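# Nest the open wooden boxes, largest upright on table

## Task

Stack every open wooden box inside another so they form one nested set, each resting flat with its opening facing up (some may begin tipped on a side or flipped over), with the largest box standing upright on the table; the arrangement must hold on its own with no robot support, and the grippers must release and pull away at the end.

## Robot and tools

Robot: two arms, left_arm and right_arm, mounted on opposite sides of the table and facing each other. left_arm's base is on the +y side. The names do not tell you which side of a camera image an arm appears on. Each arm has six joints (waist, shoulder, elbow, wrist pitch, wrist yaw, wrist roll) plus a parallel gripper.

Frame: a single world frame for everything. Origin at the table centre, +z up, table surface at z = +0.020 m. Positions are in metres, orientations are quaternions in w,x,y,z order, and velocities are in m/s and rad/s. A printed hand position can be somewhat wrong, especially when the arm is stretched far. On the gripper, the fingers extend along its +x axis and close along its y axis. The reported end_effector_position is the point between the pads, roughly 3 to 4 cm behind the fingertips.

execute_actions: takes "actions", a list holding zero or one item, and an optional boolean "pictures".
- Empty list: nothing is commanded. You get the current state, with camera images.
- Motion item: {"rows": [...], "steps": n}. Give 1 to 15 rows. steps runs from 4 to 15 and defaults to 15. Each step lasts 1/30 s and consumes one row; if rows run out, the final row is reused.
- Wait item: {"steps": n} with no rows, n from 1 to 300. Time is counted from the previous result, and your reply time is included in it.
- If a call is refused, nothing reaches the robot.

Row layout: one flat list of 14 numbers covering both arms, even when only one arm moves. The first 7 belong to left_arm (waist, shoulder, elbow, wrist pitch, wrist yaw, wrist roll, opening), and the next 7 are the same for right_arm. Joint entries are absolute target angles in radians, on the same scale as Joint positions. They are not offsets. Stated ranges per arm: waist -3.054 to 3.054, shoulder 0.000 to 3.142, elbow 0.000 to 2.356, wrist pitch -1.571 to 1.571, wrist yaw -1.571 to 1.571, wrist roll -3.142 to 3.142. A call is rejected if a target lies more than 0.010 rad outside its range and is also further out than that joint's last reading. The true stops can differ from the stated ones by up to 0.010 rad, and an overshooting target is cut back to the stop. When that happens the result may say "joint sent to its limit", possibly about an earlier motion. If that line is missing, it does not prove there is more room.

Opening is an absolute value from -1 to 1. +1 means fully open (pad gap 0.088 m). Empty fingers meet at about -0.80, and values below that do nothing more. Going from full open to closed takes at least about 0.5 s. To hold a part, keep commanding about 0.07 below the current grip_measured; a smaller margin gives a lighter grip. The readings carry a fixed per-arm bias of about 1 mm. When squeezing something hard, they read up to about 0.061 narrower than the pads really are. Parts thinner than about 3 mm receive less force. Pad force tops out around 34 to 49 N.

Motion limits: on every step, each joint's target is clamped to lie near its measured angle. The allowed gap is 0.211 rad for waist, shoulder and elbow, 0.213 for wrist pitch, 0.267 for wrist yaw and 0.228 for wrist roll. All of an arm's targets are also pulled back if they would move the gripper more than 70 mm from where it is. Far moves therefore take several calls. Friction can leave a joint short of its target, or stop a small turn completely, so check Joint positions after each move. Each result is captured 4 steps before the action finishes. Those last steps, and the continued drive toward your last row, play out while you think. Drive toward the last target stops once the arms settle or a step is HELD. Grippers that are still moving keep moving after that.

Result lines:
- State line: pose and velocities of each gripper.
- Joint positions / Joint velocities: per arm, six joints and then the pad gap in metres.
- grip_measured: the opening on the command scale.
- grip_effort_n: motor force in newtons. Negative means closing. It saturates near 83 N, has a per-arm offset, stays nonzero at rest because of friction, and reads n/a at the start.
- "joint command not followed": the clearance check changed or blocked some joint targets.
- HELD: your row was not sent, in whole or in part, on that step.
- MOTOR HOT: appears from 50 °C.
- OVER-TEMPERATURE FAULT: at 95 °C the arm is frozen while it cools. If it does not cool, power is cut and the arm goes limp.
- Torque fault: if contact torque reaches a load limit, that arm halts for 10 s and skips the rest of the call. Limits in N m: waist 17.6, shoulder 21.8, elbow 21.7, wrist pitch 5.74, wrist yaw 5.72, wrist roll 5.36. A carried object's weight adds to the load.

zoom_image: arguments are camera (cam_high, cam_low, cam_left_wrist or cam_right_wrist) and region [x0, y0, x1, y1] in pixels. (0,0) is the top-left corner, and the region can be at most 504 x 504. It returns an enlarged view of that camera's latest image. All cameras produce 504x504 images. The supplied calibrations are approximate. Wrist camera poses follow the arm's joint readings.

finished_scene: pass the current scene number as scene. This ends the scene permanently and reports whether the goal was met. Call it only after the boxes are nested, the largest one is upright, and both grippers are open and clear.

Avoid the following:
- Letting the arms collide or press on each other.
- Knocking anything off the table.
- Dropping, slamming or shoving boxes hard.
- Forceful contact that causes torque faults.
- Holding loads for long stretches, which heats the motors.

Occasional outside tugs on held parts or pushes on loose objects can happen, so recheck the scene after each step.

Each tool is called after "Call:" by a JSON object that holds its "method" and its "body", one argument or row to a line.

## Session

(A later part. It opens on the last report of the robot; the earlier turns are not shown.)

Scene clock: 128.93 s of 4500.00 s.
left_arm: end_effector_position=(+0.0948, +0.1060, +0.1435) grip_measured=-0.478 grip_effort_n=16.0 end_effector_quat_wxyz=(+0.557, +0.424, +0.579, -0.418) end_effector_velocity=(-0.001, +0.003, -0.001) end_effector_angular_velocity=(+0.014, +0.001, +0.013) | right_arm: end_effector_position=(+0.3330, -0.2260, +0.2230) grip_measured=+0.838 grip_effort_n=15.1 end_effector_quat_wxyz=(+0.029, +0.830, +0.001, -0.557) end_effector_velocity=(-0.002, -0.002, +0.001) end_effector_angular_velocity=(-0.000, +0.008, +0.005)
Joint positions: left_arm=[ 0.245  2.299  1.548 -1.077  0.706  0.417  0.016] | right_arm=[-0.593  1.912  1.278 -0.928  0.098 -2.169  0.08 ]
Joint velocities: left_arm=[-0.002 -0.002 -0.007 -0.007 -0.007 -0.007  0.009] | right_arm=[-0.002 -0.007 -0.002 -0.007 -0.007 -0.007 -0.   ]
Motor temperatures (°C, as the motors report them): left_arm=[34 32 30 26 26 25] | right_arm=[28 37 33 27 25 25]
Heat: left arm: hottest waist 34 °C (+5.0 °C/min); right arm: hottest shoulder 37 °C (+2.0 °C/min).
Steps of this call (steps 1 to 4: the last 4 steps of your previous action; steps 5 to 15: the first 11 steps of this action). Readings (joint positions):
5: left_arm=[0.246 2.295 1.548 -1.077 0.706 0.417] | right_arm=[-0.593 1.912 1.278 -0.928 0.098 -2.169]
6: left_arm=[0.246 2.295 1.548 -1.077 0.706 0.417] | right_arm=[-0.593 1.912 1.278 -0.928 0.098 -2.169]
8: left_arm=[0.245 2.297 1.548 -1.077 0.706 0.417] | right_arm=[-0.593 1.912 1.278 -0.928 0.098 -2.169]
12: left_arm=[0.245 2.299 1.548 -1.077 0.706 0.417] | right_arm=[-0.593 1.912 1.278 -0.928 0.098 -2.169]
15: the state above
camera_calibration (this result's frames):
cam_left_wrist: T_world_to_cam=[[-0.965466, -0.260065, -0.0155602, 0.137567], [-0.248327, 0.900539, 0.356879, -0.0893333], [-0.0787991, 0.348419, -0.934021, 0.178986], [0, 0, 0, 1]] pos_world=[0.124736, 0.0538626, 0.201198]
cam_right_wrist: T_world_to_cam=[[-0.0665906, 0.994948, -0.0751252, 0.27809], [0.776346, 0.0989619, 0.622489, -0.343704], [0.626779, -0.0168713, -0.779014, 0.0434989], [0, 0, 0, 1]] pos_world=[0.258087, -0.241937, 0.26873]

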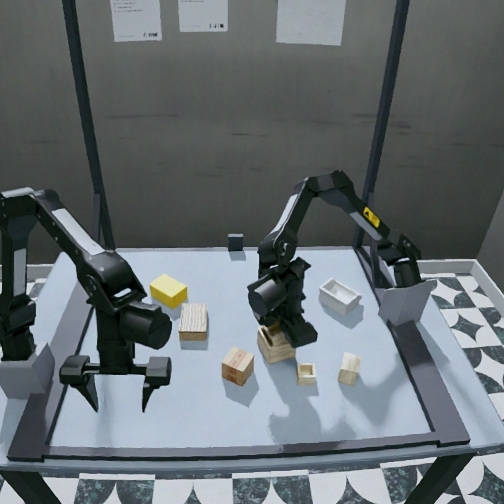

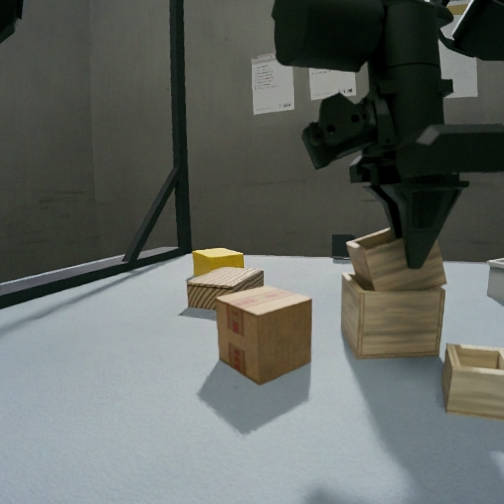

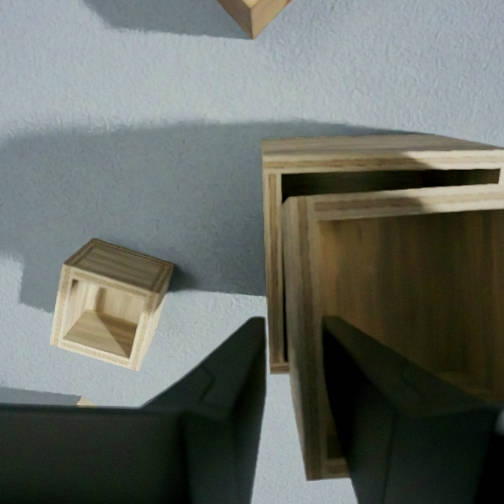

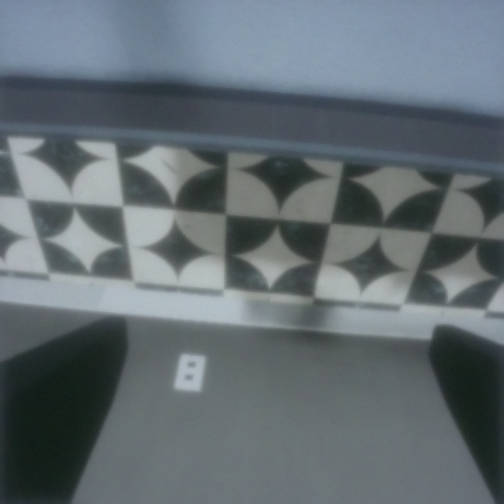

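Call:
{"method": "execute_actions", "body": {
  "actions": [
    {"rows":[[0.245,2.299,1.548,-1.077,0.706,0.417,-0.9,-0.593,1.912,1.278,-0.928,0.098,-2.169,0.84],[0.245,2.299,1.548,-1.077,0.706,0.417,-0.9,-0.593,1.912,1.278,-0.928,0.098,-2.169,0.84],[0.245,2.299,1.548,-1.077,0.706,0.417,-0.9,-0.593,1.912,1.278,-0.928,0.098,-2.169,0.84],[0.245,2.299,1.548,-1.077,0.706,0.417,-0.9,-0.593,1.912,1.278,-0.928,0.098,-2.169,0.84],[0.245,2.299,1.548,-1.077,0.706,0.417,-0.9,-0.593,1.912,1.278,-0.928,0.098,-2.169,0.84],[0.245,2.299,1.548,-1.077,0.706,0.417,-0.9,-0.593,1.912,1.278,-0.928,0.098,-2.169,0.84],[0.236,2.318,1.58,-1.085,0.706,0.417,-0.9,-0.593,1.912,1.278,-0.928,0.098,-2.169,0.84]],"steps":15}
  ]
}}

Call:
{"method": "execute_actions", "body": {
  "actions": [
    {"rows":[[0.236,2.318,1.58,-1.085,0.706,0.417,-0.9,-0.593,1.912,1.278,-0.928,0.098,-2.169,0.84]],"steps":12}
  ],
  "pictures": true
}}

Scene clock: 129.70 s of 4500.00 s.
left_arm: end_effector_position=(+0.0941, +0.1021, +0.1432) grip_measured=-0.731 grip_effort_n=-83.5 end_effector_quat_wxyz=(+0.556, +0.427, +0.576, -0.421) end_effector_velocity=(-0.012, -0.019, -0.009) end_effector_angular_velocity=(+0.018, +0.008, -0.048) | right_arm: end_effector_position=(+0.3330, -0.2260, +0.2230) grip_measured=+0.838 grip_effort_n=15.1 end_effector_quat_wxyz=(+0.029, +0.830, +0.001, -0.557) end_effector_velocity=(+0.001, +0.001, +0.001) end_effector_angular_velocity=(+0.004, -0.010, -0.004)
Joint positions: left_arm=[ 0.238  2.304  1.564 -1.08   0.706  0.417  0.003] | right_arm=[-0.593  1.912  1.278 -0.928  0.098 -2.169  0.08 ]
Joint velocities: left_arm=[-0.056  0.022  0.066 -0.022  0.007 -0.007 -0.   ] | right_arm=[ 0.002 -0.002 -0.002  0.007  0.007  0.007 -0.   ]
Motor temperatures (°C, as the motors report them): left_arm=[34 32 30 26 26 25] | right_arm=[28 37 33 27 25 25]
Heat: left arm: hottest waist 34 °C (+5.0 °C/min); right arm: hottest shoulder 37 °C (+2.0 °C/min).
Steps of this call (steps 1 to 4: the last 4 steps of your previous action; steps 5 to 12: the robot went on to your last target; steps 13 to 23: the first 11 steps of this action). Readings (joint positions):
13: left_arm=[0.245 2.299 1.548 -1.077 0.706 0.417] | right_arm=[-0.593 1.912 1.278 -0.928 0.098 -2.169]
14: left_arm=[0.244 2.299 1.548 -1.077 0.706 0.417] | right_arm=[-0.593 1.912 1.278 -0.928 0.098 -2.169]
16: left_arm=[0.244 2.299 1.548 -1.077 0.706 0.417] | right_arm=[-0.593 1.912 1.278 -0.928 0.098 -2.169]
20: left_arm=[0.244 2.300 1.554 -1.079 0.706 0.417] | right_arm=[-0.593 1.912 1.278 -0.928 0.098 -2.169]
23: the state above

Scene clock: 130.10 s of 4500.00 s.
left_arm: end_effector_position=(+0.0939, +0.1005, +0.1428) grip_measured=-0.731 grip_effort_n=-83.5 end_effector_quat_wxyz=(+0.555, +0.428, +0.576, -0.421) end_effector_velocity=(-0.001, +0.002, -0.000) end_effector_angular_velocity=(+0.011, -0.002, +0.010) | right_arm: end_effector_position=(+0.3330, -0.2260, +0.2230) grip_measured=+0.838 grip_effort_n=15.1 end_effector_quat_wxyz=(+0.029, +0.830, +0.001, -0.557) end_effector_velocity=(+0.001, +0.000, +0.002) end_effector_angular_velocity=(+0.013, +0.000, +0.004)
Joint positions: left_arm=[ 0.235  2.307  1.572 -1.083  0.706  0.417  0.003] | right_arm=[-0.593  1.912  1.278 -0.928  0.098 -2.169  0.08 ]
Joint velocities: left_arm=[-0.002 -0.002 -0.002 -0.007 -0.007 -0.007  0.   ] | right_arm=[-0.007 -0.007 -0.002  0.007 -0.007 -0.007 -0.   ]
Motor temperatures (°C, as the motors report them): left_arm=[34 32 30 26 26 25] | right_arm=[28 37 33 27 25 25]
Heat: left arm: hottest waist 34 °C (+5.1 °C/min); right arm: hottest shoulder 37 °C (+2.0 °C/min).
Steps of this call (steps 1 to 4: the last 4 steps of your previous action; steps 5 to 12: the first 8 steps of this action). Readings (joint positions):
5: left_arm=[0.236 2.307 1.570 -1.082 0.706 0.417] | right_arm=[-0.593 1.912 1.278 -0.928 0.098 -2.169]
6: left_arm=[0.235 2.307 1.570 -1.083 0.706 0.417] | right_arm=[-0.593 1.912 1.278 -0.928 0.098 -2.169]
8: left_arm=[0.235 2.307 1.571 -1.083 0.706 0.417] | right_arm=[-0.593 1.912 1.278 -0.928 0.098 -2.169]
12: the state above
camera_calibration (this result's frames):
cam_left_wrist: T_world_to_cam=[[-0.968622, -0.247919, -0.0175101, 0.134644], [-0.237641, 0.903226, 0.357365, -0.0857379], [-0.0727821, 0.350313, -0.933801, 0.179429], [0, 0, 0, 1]] pos_world=[0.123103, 0.0479652, 0.200548]
cam_right_wrist: T_world_to_cam=[[-0.0665906, 0.994948, -0.0751252, 0.27809], [0.776346, 0.0989619, 0.622489, -0.343704], [0.626779, -0.0168713, -0.779014, 0.0434989], [0, 0, 0, 1]] pos_world=[0.258087, -0.241937, 0.26873]

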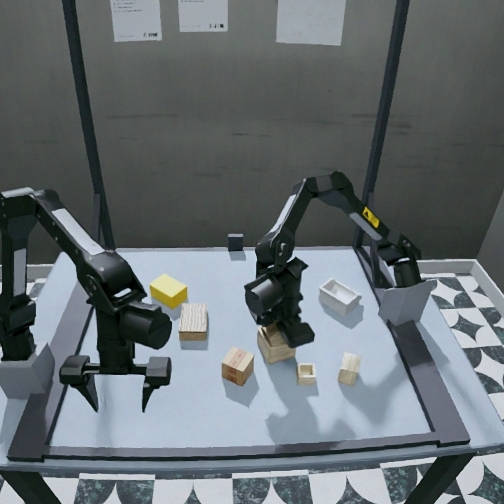

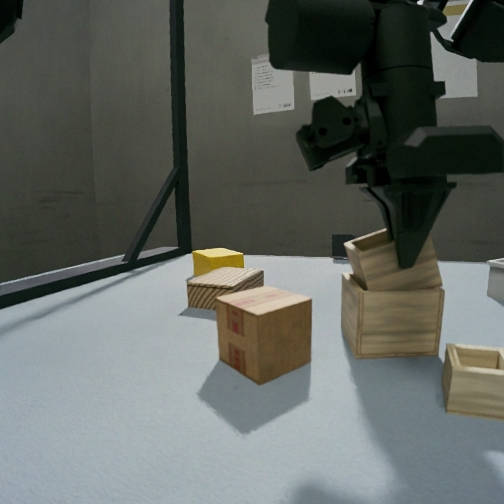

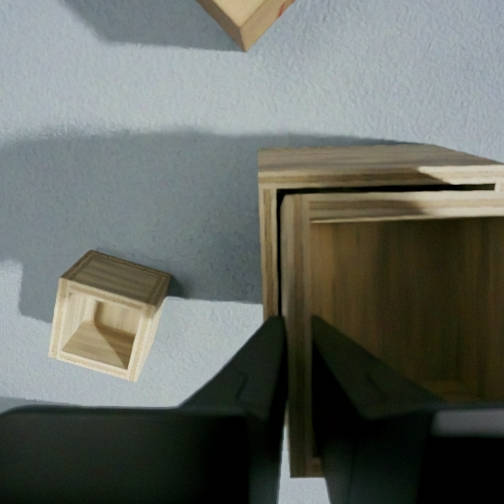

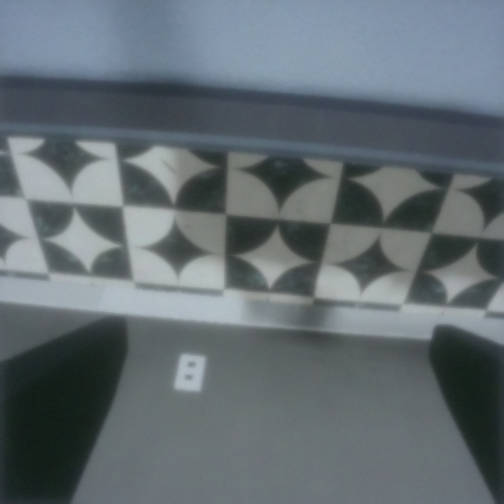

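Call:
{"method": "execute_actions", "body": {
  "actions": [
    {"rows":[[0.236,2.318,1.58,-1.085,0.706,0.417,-0.45,-0.593,1.912,1.278,-0.928,0.098,-2.169,0.84]],"steps":15}
  ],
  "pictures": true
}}

Scene clock: 130.60 s of 4500.00 s.
left_arm: end_effector_position=(+0.0939, +0.1002, +0.1429) grip_measured=-0.479 grip_effort_n=16.0 end_effector_quat_wxyz=(+0.555, +0.428, +0.575, -0.421) end_effector_velocity=(-0.001, +0.000, +0.001) end_effector_angular_velocity=(+0.008, -0.004, +0.007) | right_arm: end_effector_position=(+0.3330, -0.2260, +0.2230) grip_measured=+0.838 grip_effort_n=15.1 end_effector_quat_wxyz=(+0.029, +0.830, +0.001, -0.557) end_effector_velocity=(+0.005, -0.003, +0.001) end_effector_angular_velocity=(-0.009, -0.020, -0.003)
Joint positions: left_arm=[ 0.235  2.308  1.573 -1.083  0.706  0.417  0.016] | right_arm=[-0.593  1.912  1.278 -0.928  0.098 -2.169  0.08 ]
Joint velocities: left_arm=[-0.002 -0.002  0.002 -0.007 -0.007 -0.007  0.01 ] | right_arm=[-0.007  0.002 -0.002  0.007  0.022 -0.007  0.   ]
Motor temperatures (°C, as the motors report them): left_arm=[34 32 30 25 26 25] | right_arm=[28 37 33 27 25 25]
Heat: left arm: hottest waist 34 °C (+5.0 °C/min); right arm: hottest shoulder 37 °C (+2.0 °C/min).
Steps of this call (steps 1 to 4: the last 4 steps of your previous action; steps 5 to 15: the first 11 steps of this action). Readings (joint positions):
5: left_arm=[0.235 2.308 1.572 -1.083 0.706 0.417] | right_arm=[-0.593 1.912 1.278 -0.928 0.098 -2.169]
6: left_arm=[0.235 2.308 1.572 -1.083 0.706 0.417] | right_arm=[-0.593 1.912 1.278 -0.928 0.098 -2.169]
8: left_arm=[0.235 2.308 1.572 -1.083 0.706 0.417] | right_arm=[-0.593 1.912 1.278 -0.928 0.098 -2.169]
12: left_arm=[0.235 2.308 1.573 -1.083 0.706 0.417] | right_arm=[-0.593 1.912 1.278 -0.928 0.098 -2.169]
15: the state above
camera_calibration (this result's frames):
cam_left_wrist: T_world_to_cam=[[-0.968811, -0.247167, -0.0177193, 0.134503], [-0.237033, 0.903488, 0.357107, -0.0854838], [-0.0722561, 0.350169, -0.933895, 0.179598], [0, 0, 0, 1]] pos_world=[0.123022, 0.0475887, 0.200636]
cam_right_wrist: T_world_to_cam=[[-0.0665906, 0.994948, -0.0751252, 0.27809], [0.776346, 0.0989619, 0.622489, -0.343704], [0.626779, -0.0168713, -0.779014, 0.0434989], [0, 0, 0, 1]] pos_world=[0.258087, -0.241937, 0.26873]

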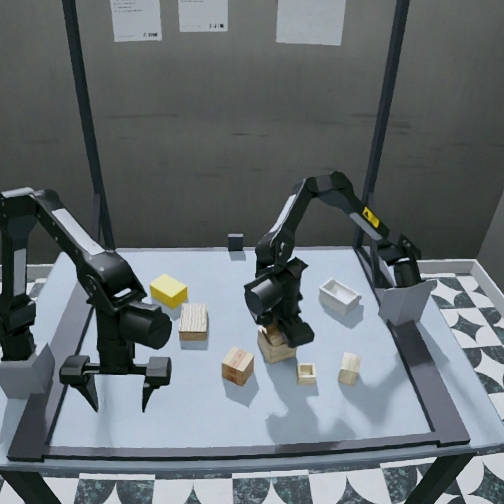

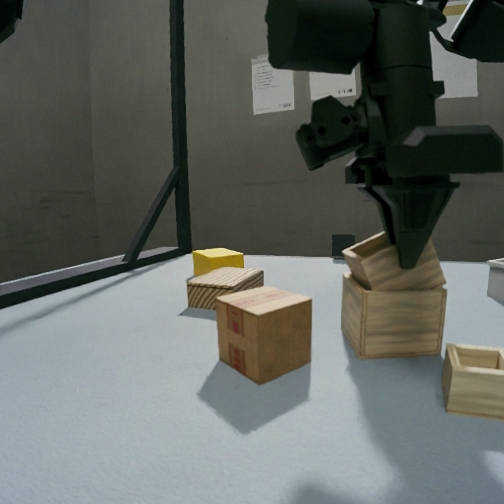

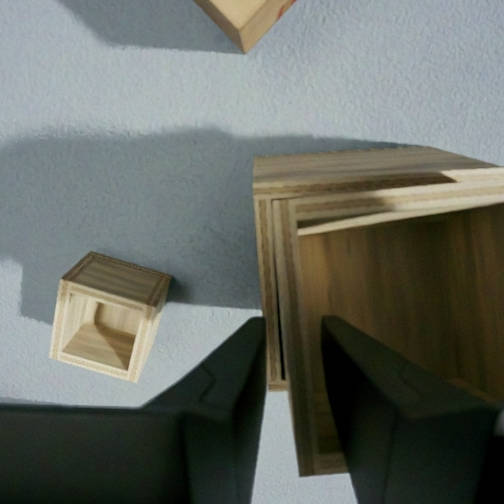

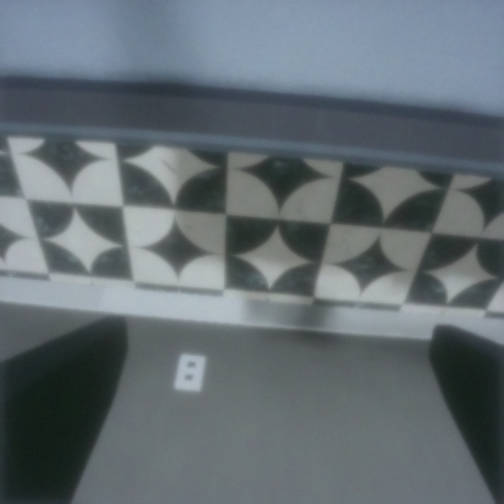

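Call:
{"method": "execute_actions", "body": {
  "actions": [
    {"rows":[[0.307,2.248,1.642,-1.212,0.706,0.417,-0.45,-0.593,1.912,1.278,-0.928,0.098,-2.169,0.84]],"steps":15}
  ]
}}

Call:
{"method": "execute_actions", "body": {
  "actions": [
    {"rows":[[0.296,2.106,1.405,-1.117,0.706,0.417,-0.9,-0.593,1.912,1.278,-0.928,0.098,-2.169,0.84]],"steps":15}
  ],
  "pictures": true
}}

Scene clock: 131.67 s of 4500.00 s.
left_arm: end_effector_position=(+0.0917, +0.0990, +0.1872) grip_measured=-0.453 grip_effort_n=15.6 end_effector_quat_wxyz=(+0.579, +0.403, +0.575, -0.414) end_effector_velocity=(-0.014, +0.005, -0.001) end_effector_angular_velocity=(+0.034, +0.038, +0.049) | right_arm: end_effector_position=(+0.3330, -0.2260, +0.2230) grip_measured=+0.838 grip_effort_n=15.1 end_effector_quat_wxyz=(+0.029, +0.830, +0.001, -0.557) end_effector_velocity=(-0.001, -0.002, -0.000) end_effector_angular_velocity=(-0.004, +0.010, +0.004)
Joint positions: left_arm=[ 0.306  2.258  1.635 -1.202  0.706  0.417  0.017] | right_arm=[-0.593  1.912  1.278 -0.928  0.098 -2.169  0.08 ]
Joint velocities: left_arm=[-0.012 -0.007  0.002 -0.066  0.007 -0.022 -0.   ] | right_arm=[-0.002 -0.002 -0.002 -0.007 -0.007 -0.007 -0.   ]
Motor temperatures (°C, as the motors report them): left_arm=[35 32 30 25 26 25] | right_arm=[28 37 33 27 25 25]
Heat: left arm: hottest waist 35 °C (+6.0 °C/min); right arm: hottest shoulder 37 °C (+2.0 °C/min).
Steps of this call (steps 1 to 4: the last 4 steps of your previous action; steps 5 to 15: the robot went on to your last target; steps 16 to 21: nothing new was sent; steps 22 to 32: the first 11 steps of this action). Readings (joint positions):
22: left_arm=[0.236 2.307 1.579 -1.096 0.706 0.417] | right_arm=[-0.593 1.912 1.278 -0.928 0.098 -2.169]
23: left_arm=[0.242 2.307 1.591 -1.127 0.706 0.417] | right_arm=[-0.593 1.912 1.278 -0.928 0.098 -2.169]
25: left_arm=[0.265 2.297 1.605 -1.163 0.706 0.417] | right_arm=[-0.593 1.912 1.278 -0.928 0.098 -2.169]
29: left_arm=[0.302 2.266 1.630 -1.193 0.706 0.417] | right_arm=[-0.593 1.912 1.278 -0.928 0.098 -2.169]
32: the state above

Scene clock: 132.17 s of 4500.00 s.
left_arm: end_effector_position=(+0.0676, +0.1273, +0.1786) grip_measured=-0.789 grip_effort_n=-83.5 end_effector_quat_wxyz=(+0.575, +0.406, +0.576, -0.415) end_effector_velocity=(-0.004, +0.023, -0.012) end_effector_angular_velocity=(+0.037, +0.004, +0.014) | right_arm: end_effector_position=(+0.3330, -0.2260, +0.2230) grip_measured=+0.838 grip_effort_n=15.1 end_effector_quat_wxyz=(+0.029, +0.830, +0.001, -0.557) end_effector_velocity=(+0.000, -0.001, +0.001) end_effector_angular_velocity=(-0.005, +0.008, +0.014)
Joint positions: left_arm=[ 0.295  2.126  1.424 -1.125  0.707  0.417  0.   ] | right_arm=[-0.593  1.912  1.278 -0.928  0.098 -2.169  0.08 ]
Joint velocities: left_arm=[-0.002 -0.037 -0.11   0.037 -0.022  0.007 -0.   ] | right_arm=[-0.007 -0.002  0.002 -0.007 -0.007 -0.022  0.   ]
Motor temperatures (°C, as the motors report them): left_arm=[35 32 30 25 26 25] | right_arm=[28 37 33 27 25 25]
Heat: left arm: hottest waist 35 °C (+6.1 °C/min); right arm: hottest shoulder 37 °C (+2.0 °C/min).
Steps of this call (steps 1 to 4: the last 4 steps of your previous action; steps 5 to 15: the first 11 steps of this action). Readings (joint positions):
5: left_arm=[0.305 2.247 1.619 -1.192 0.707 0.417] | right_arm=[-0.593 1.912 1.278 -0.928 0.098 -2.169]
6: left_arm=[0.305 2.222 1.576 -1.166 0.707 0.417] | right_arm=[-0.593 1.912 1.278 -0.928 0.098 -2.169]
8: left_arm=[0.302 2.173 1.500 -1.162 0.707 0.417] | right_arm=[-0.593 1.912 1.278 -0.928 0.098 -2.169]
12: left_arm=[0.295 2.134 1.440 -1.132 0.707 0.417] | right_arm=[-0.593 1.912 1.278 -0.928 0.098 -2.169]
15: the state above
camera_calibration (this result's frames):
cam_left_wrist: T_world_to_cam=[[-0.954931, -0.296303, -0.0176411, 0.121678], [-0.285757, 0.901609, 0.324721, -0.119735], [-0.0803106, 0.315127, -0.945645, 0.208663], [0, 0, 0, 1]] pos_world=[0.0987366, 0.0782518, 0.238348]
cam_right_wrist: T_world_to_cam=[[-0.0665906, 0.994948, -0.0751252, 0.27809], [0.776346, 0.0989619, 0.622489, -0.343704], [0.626779, -0.0168713, -0.779014, 0.0434989], [0, 0, 0, 1]] pos_world=[0.258087, -0.241937, 0.26873]

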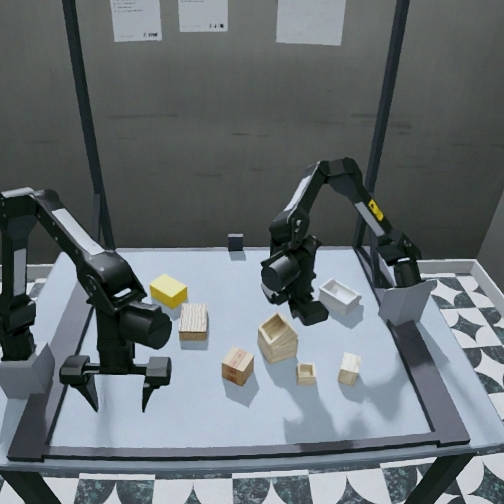

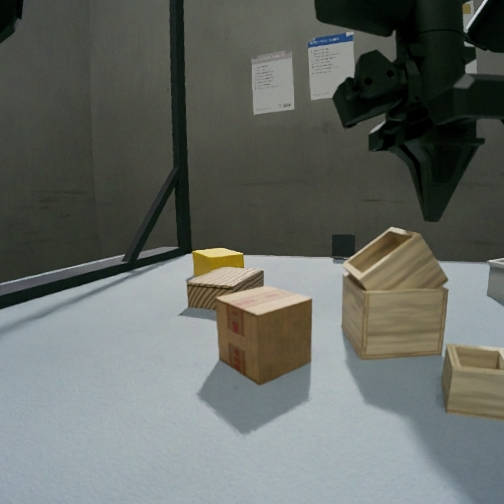

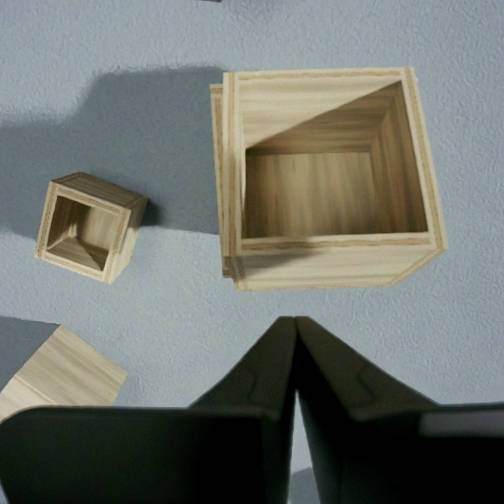

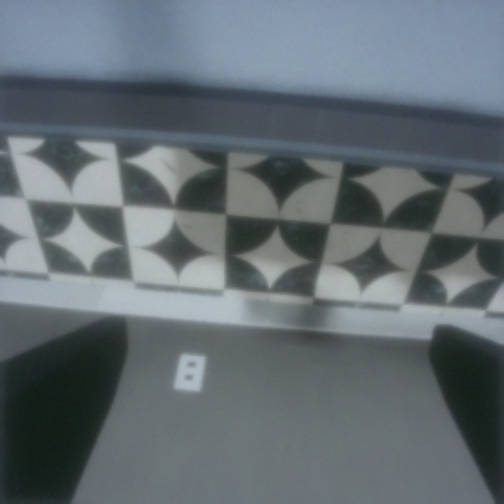

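Call:
{"method": "execute_actions", "body": {
  "actions": [
    {"rows":[[0.307,2.248,1.642,-1.212,0.706,0.417,-0.3,-0.593,1.912,1.278,-0.928,0.098,-2.169,0.84]],"steps":15}
  ]
}}

Call:
{"method": "execute_actions", "body": {
  "actions": [
    {"rows":[[0.236,2.318,1.58,-1.085,0.706,0.417,-0.3,-0.593,1.912,1.278,-0.928,0.098,-2.169,0.84]],"steps":15}
  ],
  "pictures": true
}}

Scene clock: 132.97 s of 4500.00 s.
left_arm: end_effector_position=(+0.0848, +0.0985, +0.1915) grip_measured=-0.337 grip_effort_n=15.6 end_effector_quat_wxyz=(+0.580, +0.406, +0.570, -0.417) end_effector_velocity=(+0.009, -0.007, -0.002) end_effector_angular_velocity=(+0.014, +0.024, +0.032) | right_arm: end_effector_position=(+0.3330, -0.2260, +0.2230) grip_measured=+0.838 grip_effort_n=14.7 end_effector_quat_wxyz=(+0.029, +0.830, +0.001, -0.557) end_effector_velocity=(-0.005, +0.001, +0.000) end_effector_angular_velocity=(+0.005, +0.020, +0.012)
Joint positions: left_arm=[ 0.302  2.229  1.622 -1.204  0.706  0.417  0.022] | right_arm=[-0.593  1.912  1.278 -0.928  0.098 -2.169  0.08 ]
Joint velocities: left_arm=[ 0.002  0.071  0.085 -0.051  0.007 -0.007  0.013] | right_arm=[ 0.002 -0.007 -0.002 -0.007 -0.022 -0.007 -0.   ]
Motor temperatures (°C, as the motors report them): left_arm=[35 32 30 25 26 25] | right_arm=[28 37 33 27 25 25]
Heat: left arm: hottest waist 35 °C (+6.0 °C/min); right arm: hottest shoulder 37 °C (+2.0 °C/min).
Steps of this call (steps 1 to 4: the last 4 steps of your previous action; steps 5 to 13: the robot went on to your last target; steps 14 to 24: the first 11 steps of this action). Readings (joint positions):
14: left_arm=[0.295 2.127 1.426 -1.133 0.706 0.417] | right_arm=[-0.593 1.912 1.278 -0.928 0.098 -2.169]
15: left_arm=[0.295 2.149 1.465 -1.162 0.706 0.417] | right_arm=[-0.593 1.912 1.278 -0.928 0.098 -2.169]
17: left_arm=[0.297 2.190 1.542 -1.166 0.706 0.417] | right_arm=[-0.593 1.912 1.278 -0.928 0.098 -2.169]
21: left_arm=[0.302 2.219 1.606 -1.197 0.706 0.417] | right_arm=[-0.593 1.912 1.278 -0.928 0.098 -2.169]
24: the state above

Scene clock: 133.47 s of 4500.00 s.
left_arm: end_effector_position=(+0.0932, +0.0979, +0.1445) grip_measured=-0.304 grip_effort_n=15.1 end_effector_quat_wxyz=(+0.555, +0.429, +0.575, -0.422) end_effector_velocity=(+0.010, -0.010, +0.000) end_effector_angular_velocity=(-0.044, -0.045, -0.029) | right_arm: end_effector_position=(+0.3330, -0.2260, +0.2230) grip_measured=+0.838 grip_effort_n=15.1 end_effector_quat_wxyz=(+0.029, +0.830, +0.001, -0.557) end_effector_velocity=(-0.000, -0.004, -0.003) end_effector_angular_velocity=(-0.005, +0.015, -0.017)
Joint positions: left_arm=[ 0.234  2.309  1.586 -1.093  0.706  0.417  0.024] | right_arm=[-0.593  1.912  1.278 -0.928  0.098 -2.169  0.08 ]
Joint velocities: left_arm=[ 0.002 -0.002 -0.002  0.081 -0.007 -0.022 -0.   ] | right_arm=[-0.007  0.002 -0.007 -0.007 -0.007  0.007 -0.   ]
Motor temperatures (°C, as the motors report them): left_arm=[35 32 30 25 26 25] | right_arm=[28 37 33 27 25 25]
Heat: left arm: hottest waist 35 °C (+6.1 °C/min); right arm: hottest shoulder 37 °C (+2.0 °C/min).
Steps of this call (steps 1 to 4: the last 4 steps of your previous action; steps 5 to 15: the first 11 steps of this action). Readings (joint positions):
5: left_arm=[0.301 2.241 1.627 -1.201 0.706 0.417] | right_arm=[-0.593 1.912 1.278 -0.928 0.098 -2.169]
6: left_arm=[0.295 2.248 1.622 -1.171 0.706 0.417] | right_arm=[-0.593 1.912 1.278 -0.928 0.098 -2.169]
8: left_arm=[0.273 2.269 1.614 -1.130 0.706 0.417] | right_arm=[-0.593 1.912 1.278 -0.928 0.098 -2.169]
12: left_arm=[0.237 2.306 1.589 -1.103 0.706 0.417] | right_arm=[-0.593 1.912 1.278 -0.928 0.098 -2.169]
15: the state above
camera_calibration (this result's frames):
cam_left_wrist: T_world_to_cam=[[-0.969254, -0.245368, -0.0184522, 0.133292], [-0.235622, 0.903906, 0.356981, -0.0843752], [-0.0709129, 0.350353, -0.933929, 0.181725], [0, 0, 0, 1]] pos_world=[0.1222, 0.0453051, 0.202298]
cam_right_wrist: T_world_to_cam=[[-0.0665906, 0.994948, -0.0751252, 0.27809], [0.776346, 0.0989619, 0.622489, -0.343704], [0.626779, -0.0168713, -0.779014, 0.0434989], [0, 0, 0, 1]] pos_world=[0.258087, -0.241937, 0.26873]

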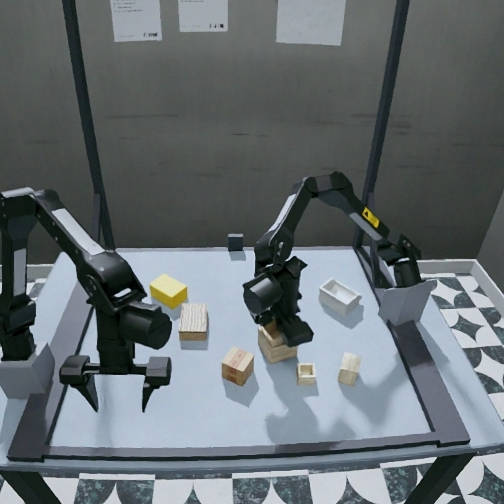

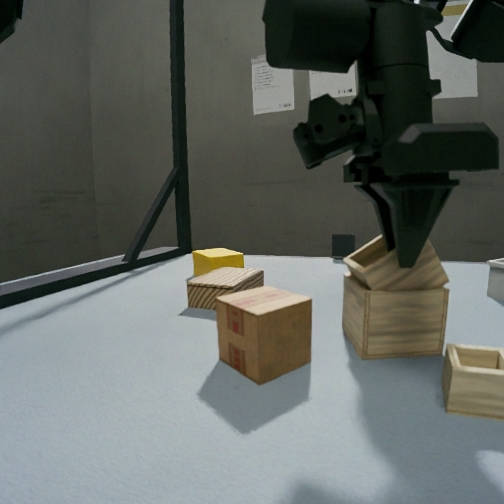

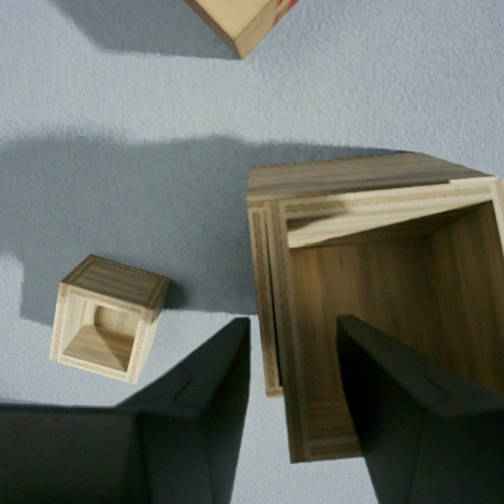

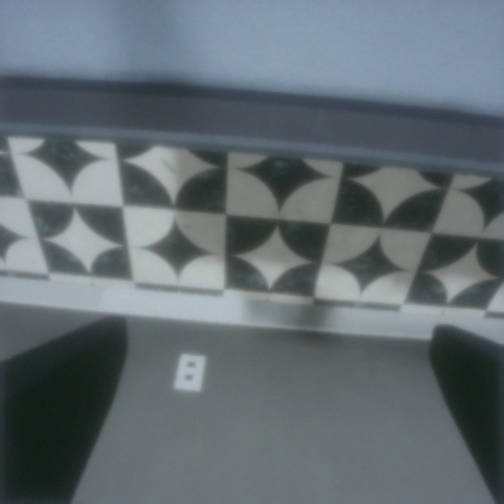

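Call:
{"method": "execute_actions", "body": {
  "actions": [
    {"rows":[[0.21,2.42,1.77,-1.30,0.645,0.485,-0.3,-0.593,1.912,1.278,-0.928,0.098,-2.169,0.84]],"steps":15}
  ]
}}

Call:
{"method": "execute_actions", "body": {
  "actions": [
    {"rows":[[0.1835,2.55,1.97,-1.52,0.581,0.551,-0.3,-0.593,1.912,1.278,-0.928,0.098,-2.169,0.84]],"steps":15}
  ],
  "pictures": true
}}

Scene clock: 135.33 s of 4500.00 s.
left_arm: end_effector_position=(+0.0916, +0.0956, +0.1440) grip_measured=-0.303 grip_effort_n=15.1 end_effector_quat_wxyz=(+0.520, +0.457, +0.605, -0.394) end_effector_velocity=(-0.009, -0.001, +0.003) end_effector_angular_velocity=(+0.052, +0.031, +0.011) | right_arm: end_effector_position=(+0.3330, -0.2260, +0.2230) grip_measured=+0.838 grip_effort_n=14.7 end_effector_quat_wxyz=(+0.029, +0.830, +0.001, -0.557) end_effector_velocity=(-0.005, -0.003, -0.002) end_effector_angular_velocity=(-0.009, +0.030, +0.003)
Joint positions: left_arm=[ 0.211  2.403  1.754 -1.285  0.653  0.478  0.024] | right_arm=[-0.593  1.912  1.278 -0.928  0.098 -2.169  0.08 ]
Joint velocities: left_arm=[-0.012  0.032  0.076 -0.11  -0.007  0.022 -0.   ] | right_arm=[-0.002 -0.002 -0.002 -0.022 -0.022 -0.007  0.   ]
Motor temperatures (°C, as the motors report them): left_arm=[35 32 30 25 26 25] | right_arm=[28 37 33 27 25 25]
Heat: left arm: hottest waist 35 °C (+6.1 °C/min); right arm: hottest shoulder 37 °C (+1.0 °C/min).
Steps of this call (steps 1 to 4: the last 4 steps of your previous action; steps 5 to 15: the robot went on to your last target; steps 16 to 45: nothing new was sent; steps 46 to 56: the first 11 steps of this action). Readings (joint positions):
46: left_arm=[0.233 2.318 1.602 -1.112 0.700 0.424] | right_arm=[-0.593 1.912 1.278 -0.928 0.098 -2.169]
47: left_arm=[0.231 2.338 1.639 -1.164 0.688 0.437] | right_arm=[-0.593 1.912 1.278 -0.928 0.098 -2.169]
49: left_arm=[0.223 2.370 1.695 -1.212 0.672 0.456] | right_arm=[-0.593 1.912 1.278 -0.928 0.098 -2.169]
53: left_arm=[0.212 2.397 1.740 -1.270 0.657 0.473] | right_arm=[-0.593 1.912 1.278 -0.928 0.098 -2.169]
56: the state above

Scene clock: 135.83 s of 4500.00 s.
left_arm: end_effector_position=(+0.0907, +0.0980, +0.1390) grip_measured=-0.303 grip_effort_n=15.1 end_effector_quat_wxyz=(+0.471, +0.486, +0.644, -0.357) end_effector_velocity=(-0.000, -0.002, +0.009) end_effector_angular_velocity=(+0.058, -0.017, -0.001) | right_arm: end_effector_position=(+0.3330, -0.2260, +0.2230) grip_measured=+0.838 grip_effort_n=15.1 end_effector_quat_wxyz=(+0.029, +0.830, +0.001, -0.557) end_effector_velocity=(-0.001, +0.002, -0.000) end_effector_angular_velocity=(+0.006, +0.003, +0.012)
Joint positions: left_arm=[ 0.183  2.533  1.952 -1.504  0.589  0.544  0.024] | right_arm=[-0.593  1.912  1.278 -0.928  0.098 -2.169  0.08 ]
Joint velocities: left_arm=[-0.002  0.032  0.095 -0.095 -0.051  0.007 -0.   ] | right_arm=[ 0.002 -0.002 -0.002  0.007 -0.007 -0.007 -0.   ]
Motor temperatures (°C, as the motors report them): left_arm=[35 32 30 25 26 25] | right_arm=[28 37 33 27 25 25]
Heat: left arm: hottest waist 35 °C (+6.0 °C/min); right arm: hottest shoulder 37 °C (+1.0 °C/min).
Steps of this call (steps 1 to 4: the last 4 steps of your previous action; steps 5 to 15: the first 11 steps of this action). Readings (joint positions):
5: left_arm=[0.210 2.419 1.781 -1.323 0.641 0.490] | right_arm=[-0.593 1.912 1.278 -0.928 0.098 -2.169]
6: left_arm=[0.207 2.445 1.826 -1.376 0.627 0.503] | right_arm=[-0.593 1.912 1.278 -0.928 0.098 -2.169]
8: left_arm=[0.198 2.486 1.891 -1.426 0.611 0.522] | right_arm=[-0.593 1.912 1.278 -0.928 0.098 -2.169]
12: left_arm=[0.185 2.524 1.937 -1.488 0.594 0.539] | right_arm=[-0.593 1.912 1.278 -0.928 0.098 -2.169]
15: the state above
camera_calibration (this result's frames):
cam_left_wrist: T_world_to_cam=[[-0.971513, -0.23646, -0.0157981, 0.129757], [-0.198445, 0.775261, 0.599658, -0.107499], [-0.129548, 0.585711, -0.8001, 0.139995], [0, 0, 0, 1]] pos_world=[0.122864, 0.0320262, 0.178523]
cam_right_wrist: T_world_to_cam=[[-0.0665906, 0.994948, -0.0751252, 0.27809], [0.776346, 0.0989619, 0.622489, -0.343704], [0.626779, -0.0168713, -0.779014, 0.0434989], [0, 0, 0, 1]] pos_world=[0.258087, -0.241937, 0.26873]

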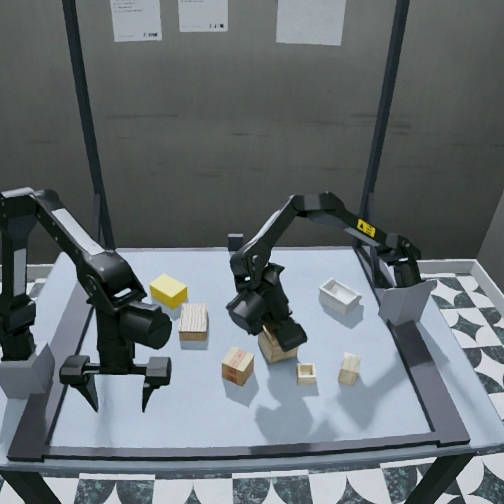

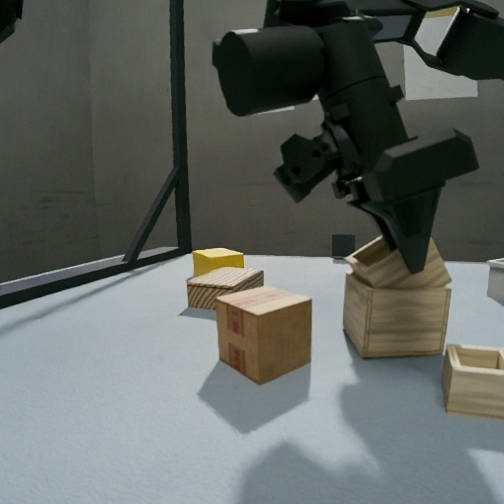

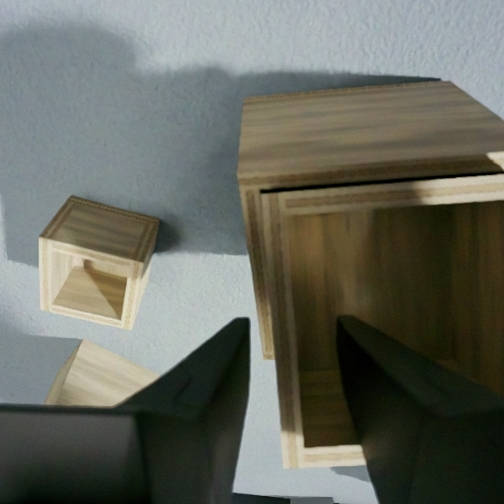

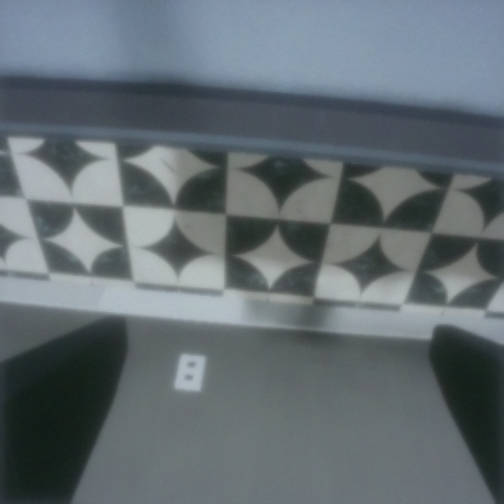

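Call:
{"method": "execute_actions", "body": {
  "actions": [
    {"rows":[[0.1835,2.55,1.97,-1.52,0.581,0.551,-0.9,-0.593,1.912,1.278,-0.928,0.098,-2.169,0.84]],"steps":12}
  ]
}}

Call:
{"method": "execute_actions", "body": {
  "actions": [
    {"rows":[[0.21,2.42,1.77,-1.30,0.645,0.485,-0.9,-0.593,1.912,1.278,-0.928,0.098,-2.169,0.84]],"steps":15}
  ]
}}

Call:
{"method": "execute_actions", "body": {
  "actions": [
    {"rows":[[0.236,2.30,1.58,-1.085,0.706,0.417,-0.9,-0.593,1.912,1.278,-0.928,0.098,-2.169,0.84]],"steps":15}
  ],
  "pictures": true
}}

Scene clock: 136.37 s of 4500.00 s.
left_arm: end_effector_position=(+0.0904, +0.0982, +0.1400) grip_measured=-0.729 grip_effort_n=-83.5 end_effector_quat_wxyz=(+0.468, +0.488, +0.646, -0.354) end_effector_velocity=(-0.001, +0.003, -0.004) end_effector_angular_velocity=(+0.020, +0.007, -0.003) | right_arm: end_effector_position=(+0.3330, -0.2260, +0.2230) grip_measured=+0.838 grip_effort_n=15.6 end_effector_quat_wxyz=(+0.029, +0.830, +0.001, -0.557) end_effector_velocity=(-0.001, -0.002, -0.000) end_effector_angular_velocity=(-0.004, +0.010, +0.004)
Joint positions: left_arm=[ 0.183  2.538  1.963 -1.519  0.584  0.549  0.003] | right_arm=[-0.593  1.912  1.278 -0.928  0.098 -2.169  0.08 ]
Joint velocities: left_arm=[-0.007  0.007 -0.002 -0.007 -0.007  0.007 -0.   ] | right_arm=[-0.002 -0.002 -0.002 -0.007 -0.007 -0.007 -0.   ]
Motor temperatures (°C, as the motors report them): left_arm=[35 32 30 25 26 25] | right_arm=[28 37 33 27 25 25]
Heat: left arm: hottest waist 35 °C (+6.1 °C/min); right arm: hottest shoulder 37 °C (+1.0 °C/min).
Steps of this call (steps 1 to 4: the last 4 steps of your previous action; steps 5 to 8: the robot went on to your last target; steps 9 to 16: the first 8 steps of this action). Readings (joint positions):
9: left_arm=[0.183 2.537 1.962 -1.516 0.587 0.548] | right_arm=[-0.593 1.912 1.278 -0.928 0.098 -2.169]
10: left_arm=[0.183 2.537 1.963 -1.517 0.587 0.548] | right_arm=[-0.593 1.912 1.278 -0.928 0.098 -2.169]
12: left_arm=[0.183 2.537 1.963 -1.517 0.584 0.548] | right_arm=[-0.593 1.912 1.278 -0.928 0.098 -2.169]
16: the state above

Scene clock: 136.87 s of 4500.00 s.
left_arm: end_effector_position=(+0.0953, +0.0977, +0.1408) grip_measured=-0.729 grip_effort_n=-83.5 end_effector_quat_wxyz=(+0.512, +0.463, +0.613, -0.385) end_effector_velocity=(-0.002, +0.000, +0.002) end_effector_angular_velocity=(-0.048, -0.034, -0.007) | right_arm: end_effector_position=(+0.3330, -0.2260, +0.2230) grip_measured=+0.838 grip_effort_n=15.1 end_effector_quat_wxyz=(+0.029, +0.830, +0.001, -0.557) end_effector_velocity=(-0.005, +0.001, +0.000) end_effector_angular_velocity=(+0.005, +0.020, +0.012)
Joint positions: left_arm=[ 0.209  2.436  1.788 -1.319  0.637  0.491  0.003] | right_arm=[-0.593  1.912  1.278 -0.928  0.098 -2.169  0.08 ]
Joint velocities: left_arm=[ 0.002 -0.066 -0.09   0.095  0.007 -0.037 -0.   ] | right_arm=[ 0.002 -0.007 -0.002 -0.007 -0.022 -0.007  0.   ]
Motor temperatures (°C, as the motors report them): left_arm=[35 32 30 25 26 25] | right_arm=[28 37 33 27 25 25]
Heat: left arm: hottest waist 35 °C (+6.0 °C/min); right arm: hottest shoulder 37 °C (+1.0 °C/min).
Steps of this call (steps 1 to 4: the last 4 steps of your previous action; steps 5 to 15: the first 11 steps of this action). Readings (joint positions):
5: left_arm=[0.183 2.531 1.947 -1.498 0.589 0.544] | right_arm=[-0.593 1.912 1.278 -0.928 0.098 -2.169]
6: left_arm=[0.188 2.509 1.908 -1.455 0.603 0.531] | right_arm=[-0.593 1.912 1.278 -0.928 0.098 -2.169]
8: left_arm=[0.199 2.472 1.852 -1.387 0.617 0.514] | right_arm=[-0.593 1.912 1.278 -0.928 0.098 -2.169]
12: left_arm=[0.208 2.445 1.802 -1.334 0.634 0.496] | right_arm=[-0.593 1.912 1.278 -0.928 0.098 -2.169]
15: the state above

Scene clock: 137.37 s of 4500.00 s.
left_arm: end_effector_position=(+0.0955, +0.0981, +0.1450) grip_measured=-0.729 grip_effort_n=-83.5 end_effector_quat_wxyz=(+0.554, +0.434, +0.574, -0.419) end_effector_velocity=(+0.002, +0.005, +0.001) end_effector_angular_velocity=(-0.045, -0.025, +0.009) | right_arm: end_effector_position=(+0.3330, -0.2260, +0.2230) grip_measured=+0.838 grip_effort_n=15.1 end_effector_quat_wxyz=(+0.029, +0.830, +0.001, -0.557) end_effector_velocity=(-0.000, -0.003, +0.000) end_effector_angular_velocity=(-0.003, +0.010, -0.001)
Joint positions: left_arm=[ 0.235  2.317  1.598 -1.101  0.696  0.424  0.003] | right_arm=[-0.593  1.912  1.278 -0.928  0.098 -2.169  0.08 ]
Joint velocities: left_arm=[ 0.012 -0.051 -0.09   0.095  0.007 -0.037 -0.   ] | right_arm=[-0.007 -0.002 -0.002 -0.007 -0.007 -0.007 -0.   ]
Motor temperatures (°C, as the motors report them): left_arm=[35 32 30 25 26 25] | right_arm=[28 37 33 27 25 25]
Heat: left arm: hottest waist 35 °C (+6.1 °C/min); right arm: hottest shoulder 37 °C (+1.0 °C/min).
Steps of this call (steps 1 to 4: the last 4 steps of your previous action; steps 5 to 15: the first 11 steps of this action). Readings (joint positions):
5: left_arm=[0.211 2.420 1.761 -1.292 0.643 0.482] | right_arm=[-0.593 1.912 1.278 -0.928 0.098 -2.169]
6: left_arm=[0.219 2.391 1.717 -1.244 0.656 0.466] | right_arm=[-0.593 1.912 1.278 -0.928 0.098 -2.169]
8: left_arm=[0.229 2.353 1.660 -1.171 0.677 0.446] | right_arm=[-0.593 1.912 1.278 -0.928 0.098 -2.169]
12: left_arm=[0.234 2.325 1.611 -1.117 0.692 0.429] | right_arm=[-0.593 1.912 1.278 -0.928 0.098 -2.169]
15: the state above
camera_calibration (this result's frames):
cam_left_wrist: T_world_to_cam=[[-0.970076, -0.241363, -0.0263978, 0.136439], [-0.234296, 0.902016, 0.362591, -0.0848775], [-0.0637048, 0.357926, -0.931574, 0.180501], [0, 0, 0, 1]] pos_world=[0.123969, 0.0448864, 0.202527]
cam_right_wrist: T_world_to_cam=[[-0.0665906, 0.994948, -0.0751252, 0.27809], [0.776346, 0.0989619, 0.622489, -0.343704], [0.626779, -0.0168713, -0.779014, 0.0434989], [0, 0, 0, 1]] pos_world=[0.258087, -0.241937, 0.26873]

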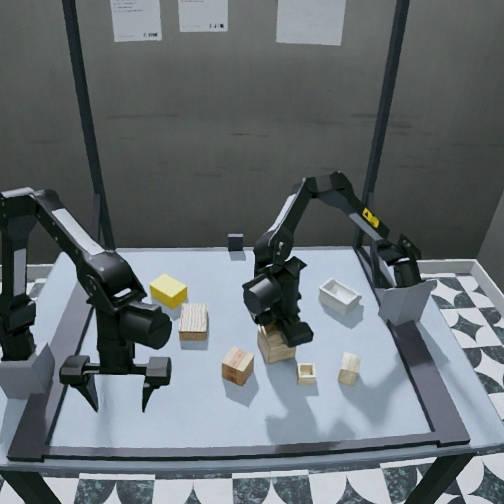

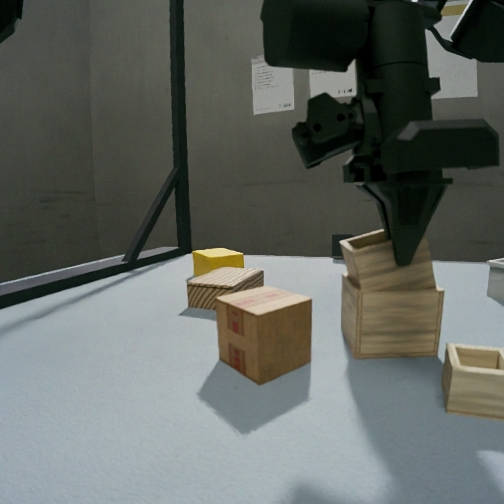

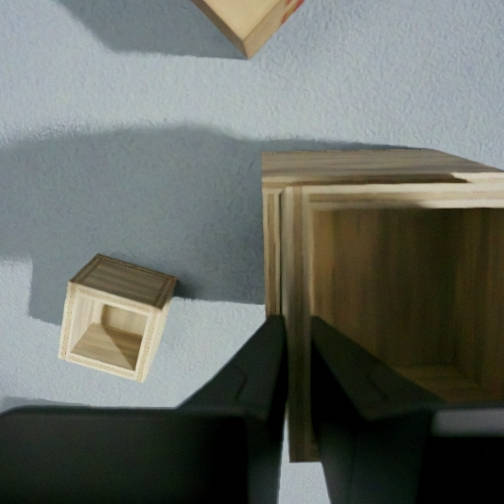

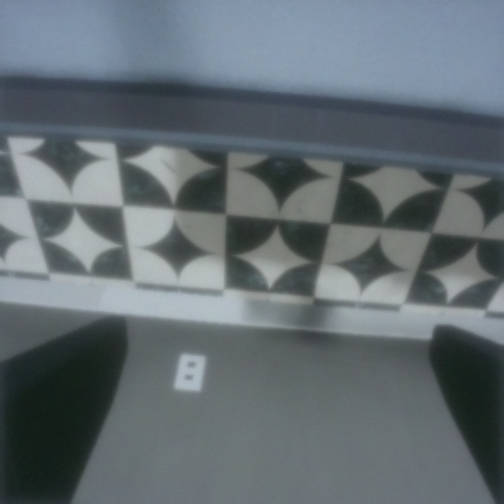

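Bottom right now appears inside (433 vs 440). Push down.

Call:
{"method": "execute_actions", "body": {
  "actions": [
    {"rows":[[0.215,2.345,1.575,-1.055,0.70,0.42,-0.9,-0.593,1.912,1.278,-0.928,0.098,-2.169,0.84]],"steps":15}
  ],
  "pictures": true
}}

Scene clock: 137.87 s of 4500.00 s.
left_arm: end_effector_position=(+0.0971, +0.0985, +0.1433) grip_measured=-0.729 grip_effort_n=-83.5 end_effector_quat_wxyz=(+0.556, +0.433, +0.570, -0.422) end_effector_velocity=(+0.000, +0.002, +0.001) end_effector_angular_velocity=(+0.007, -0.003, -0.001) | right_arm: end_effector_position=(+0.3330, -0.2260, +0.2230) grip_measured=+0.838 grip_effort_n=15.1 end_effector_quat_wxyz=(+0.029, +0.830, +0.001, -0.557) end_effector_velocity=(+0.002, +0.001, +0.002) end_effector_angular_velocity=(+0.007, +0.001, +0.018)
Joint positions: left_arm=[ 0.236  2.313  1.583 -1.078  0.698  0.421  0.003] | right_arm=[-0.593  1.912  1.278 -0.928  0.098 -2.169  0.08 ]
Joint velocities: left_arm=[ 0.002 -0.002 -0.002 -0.007 -0.007  0.007 -0.   ] | right_arm=[-0.007 -0.002  0.002  0.007 -0.007 -0.022  0.   ]
Motor temperatures (°C, as the motors report them): left_arm=[35 32 30 25 26 25] | right_arm=[28 37 33 27 25 25]
Heat: left arm: hottest waist 35 °C (+6.0 °C/min); right arm: hottest shoulder 37 °C (+1.0 °C/min).
Steps of this call (steps 1 to 4: the last 4 steps of your previous action; steps 5 to 15: the first 11 steps of this action). Readings (joint positions):
5: left_arm=[0.236 2.312 1.589 -1.091 0.698 0.422] | right_arm=[-0.593 1.912 1.278 -0.928 0.098 -2.169]
6: left_arm=[0.236 2.312 1.587 -1.088 0.698 0.421] | right_arm=[-0.593 1.912 1.278 -0.928 0.098 -2.169]
8: left_arm=[0.236 2.312 1.584 -1.085 0.698 0.421] | right_arm=[-0.593 1.912 1.278 -0.928 0.098 -2.169]
12: left_arm=[0.236 2.313 1.583 -1.079 0.698 0.421] | right_arm=[-0.593 1.912 1.278 -0.928 0.098 -2.169]
15: the state above
camera_calibration (this result's frames):
cam_left_wrist: T_world_to_cam=[[-0.970818, -0.238178, -0.0280028, 0.138004], [-0.232458, 0.905879, 0.354043, -0.0836521], [-0.0589581, 0.350221, -0.93481, 0.179582], [0, 0, 0, 1]] pos_world=[0.125119, 0.0457547, 0.201356]
cam_right_wrist: T_world_to_cam=[[-0.0665906, 0.994948, -0.0751252, 0.27809], [0.776346, 0.0989619, 0.622489, -0.343704], [0.626779, -0.0168713, -0.779014, 0.0434989], [0, 0, 0, 1]] pos_world=[0.258087, -0.241937, 0.26873]

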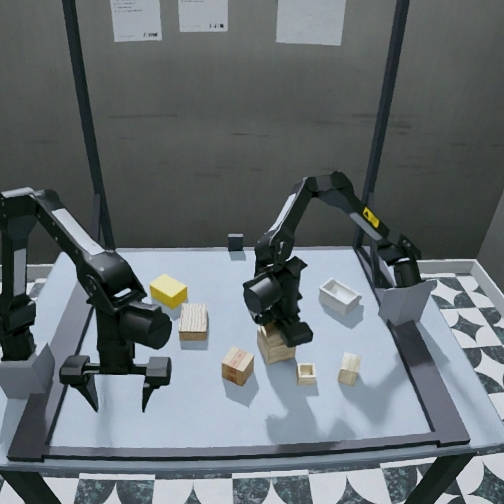

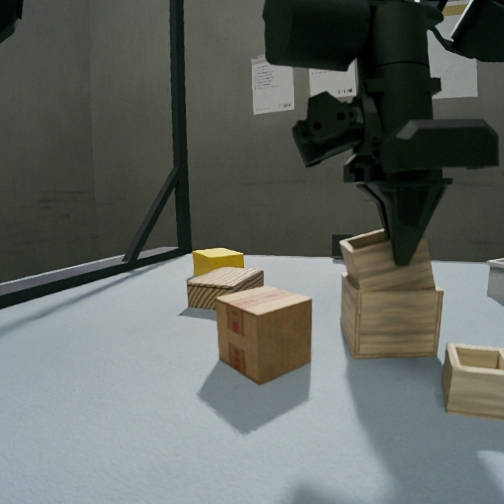

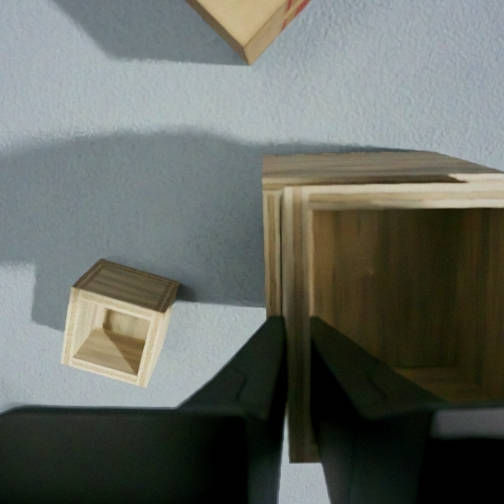

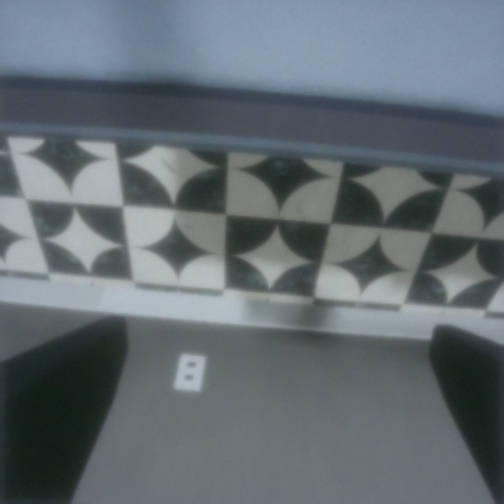

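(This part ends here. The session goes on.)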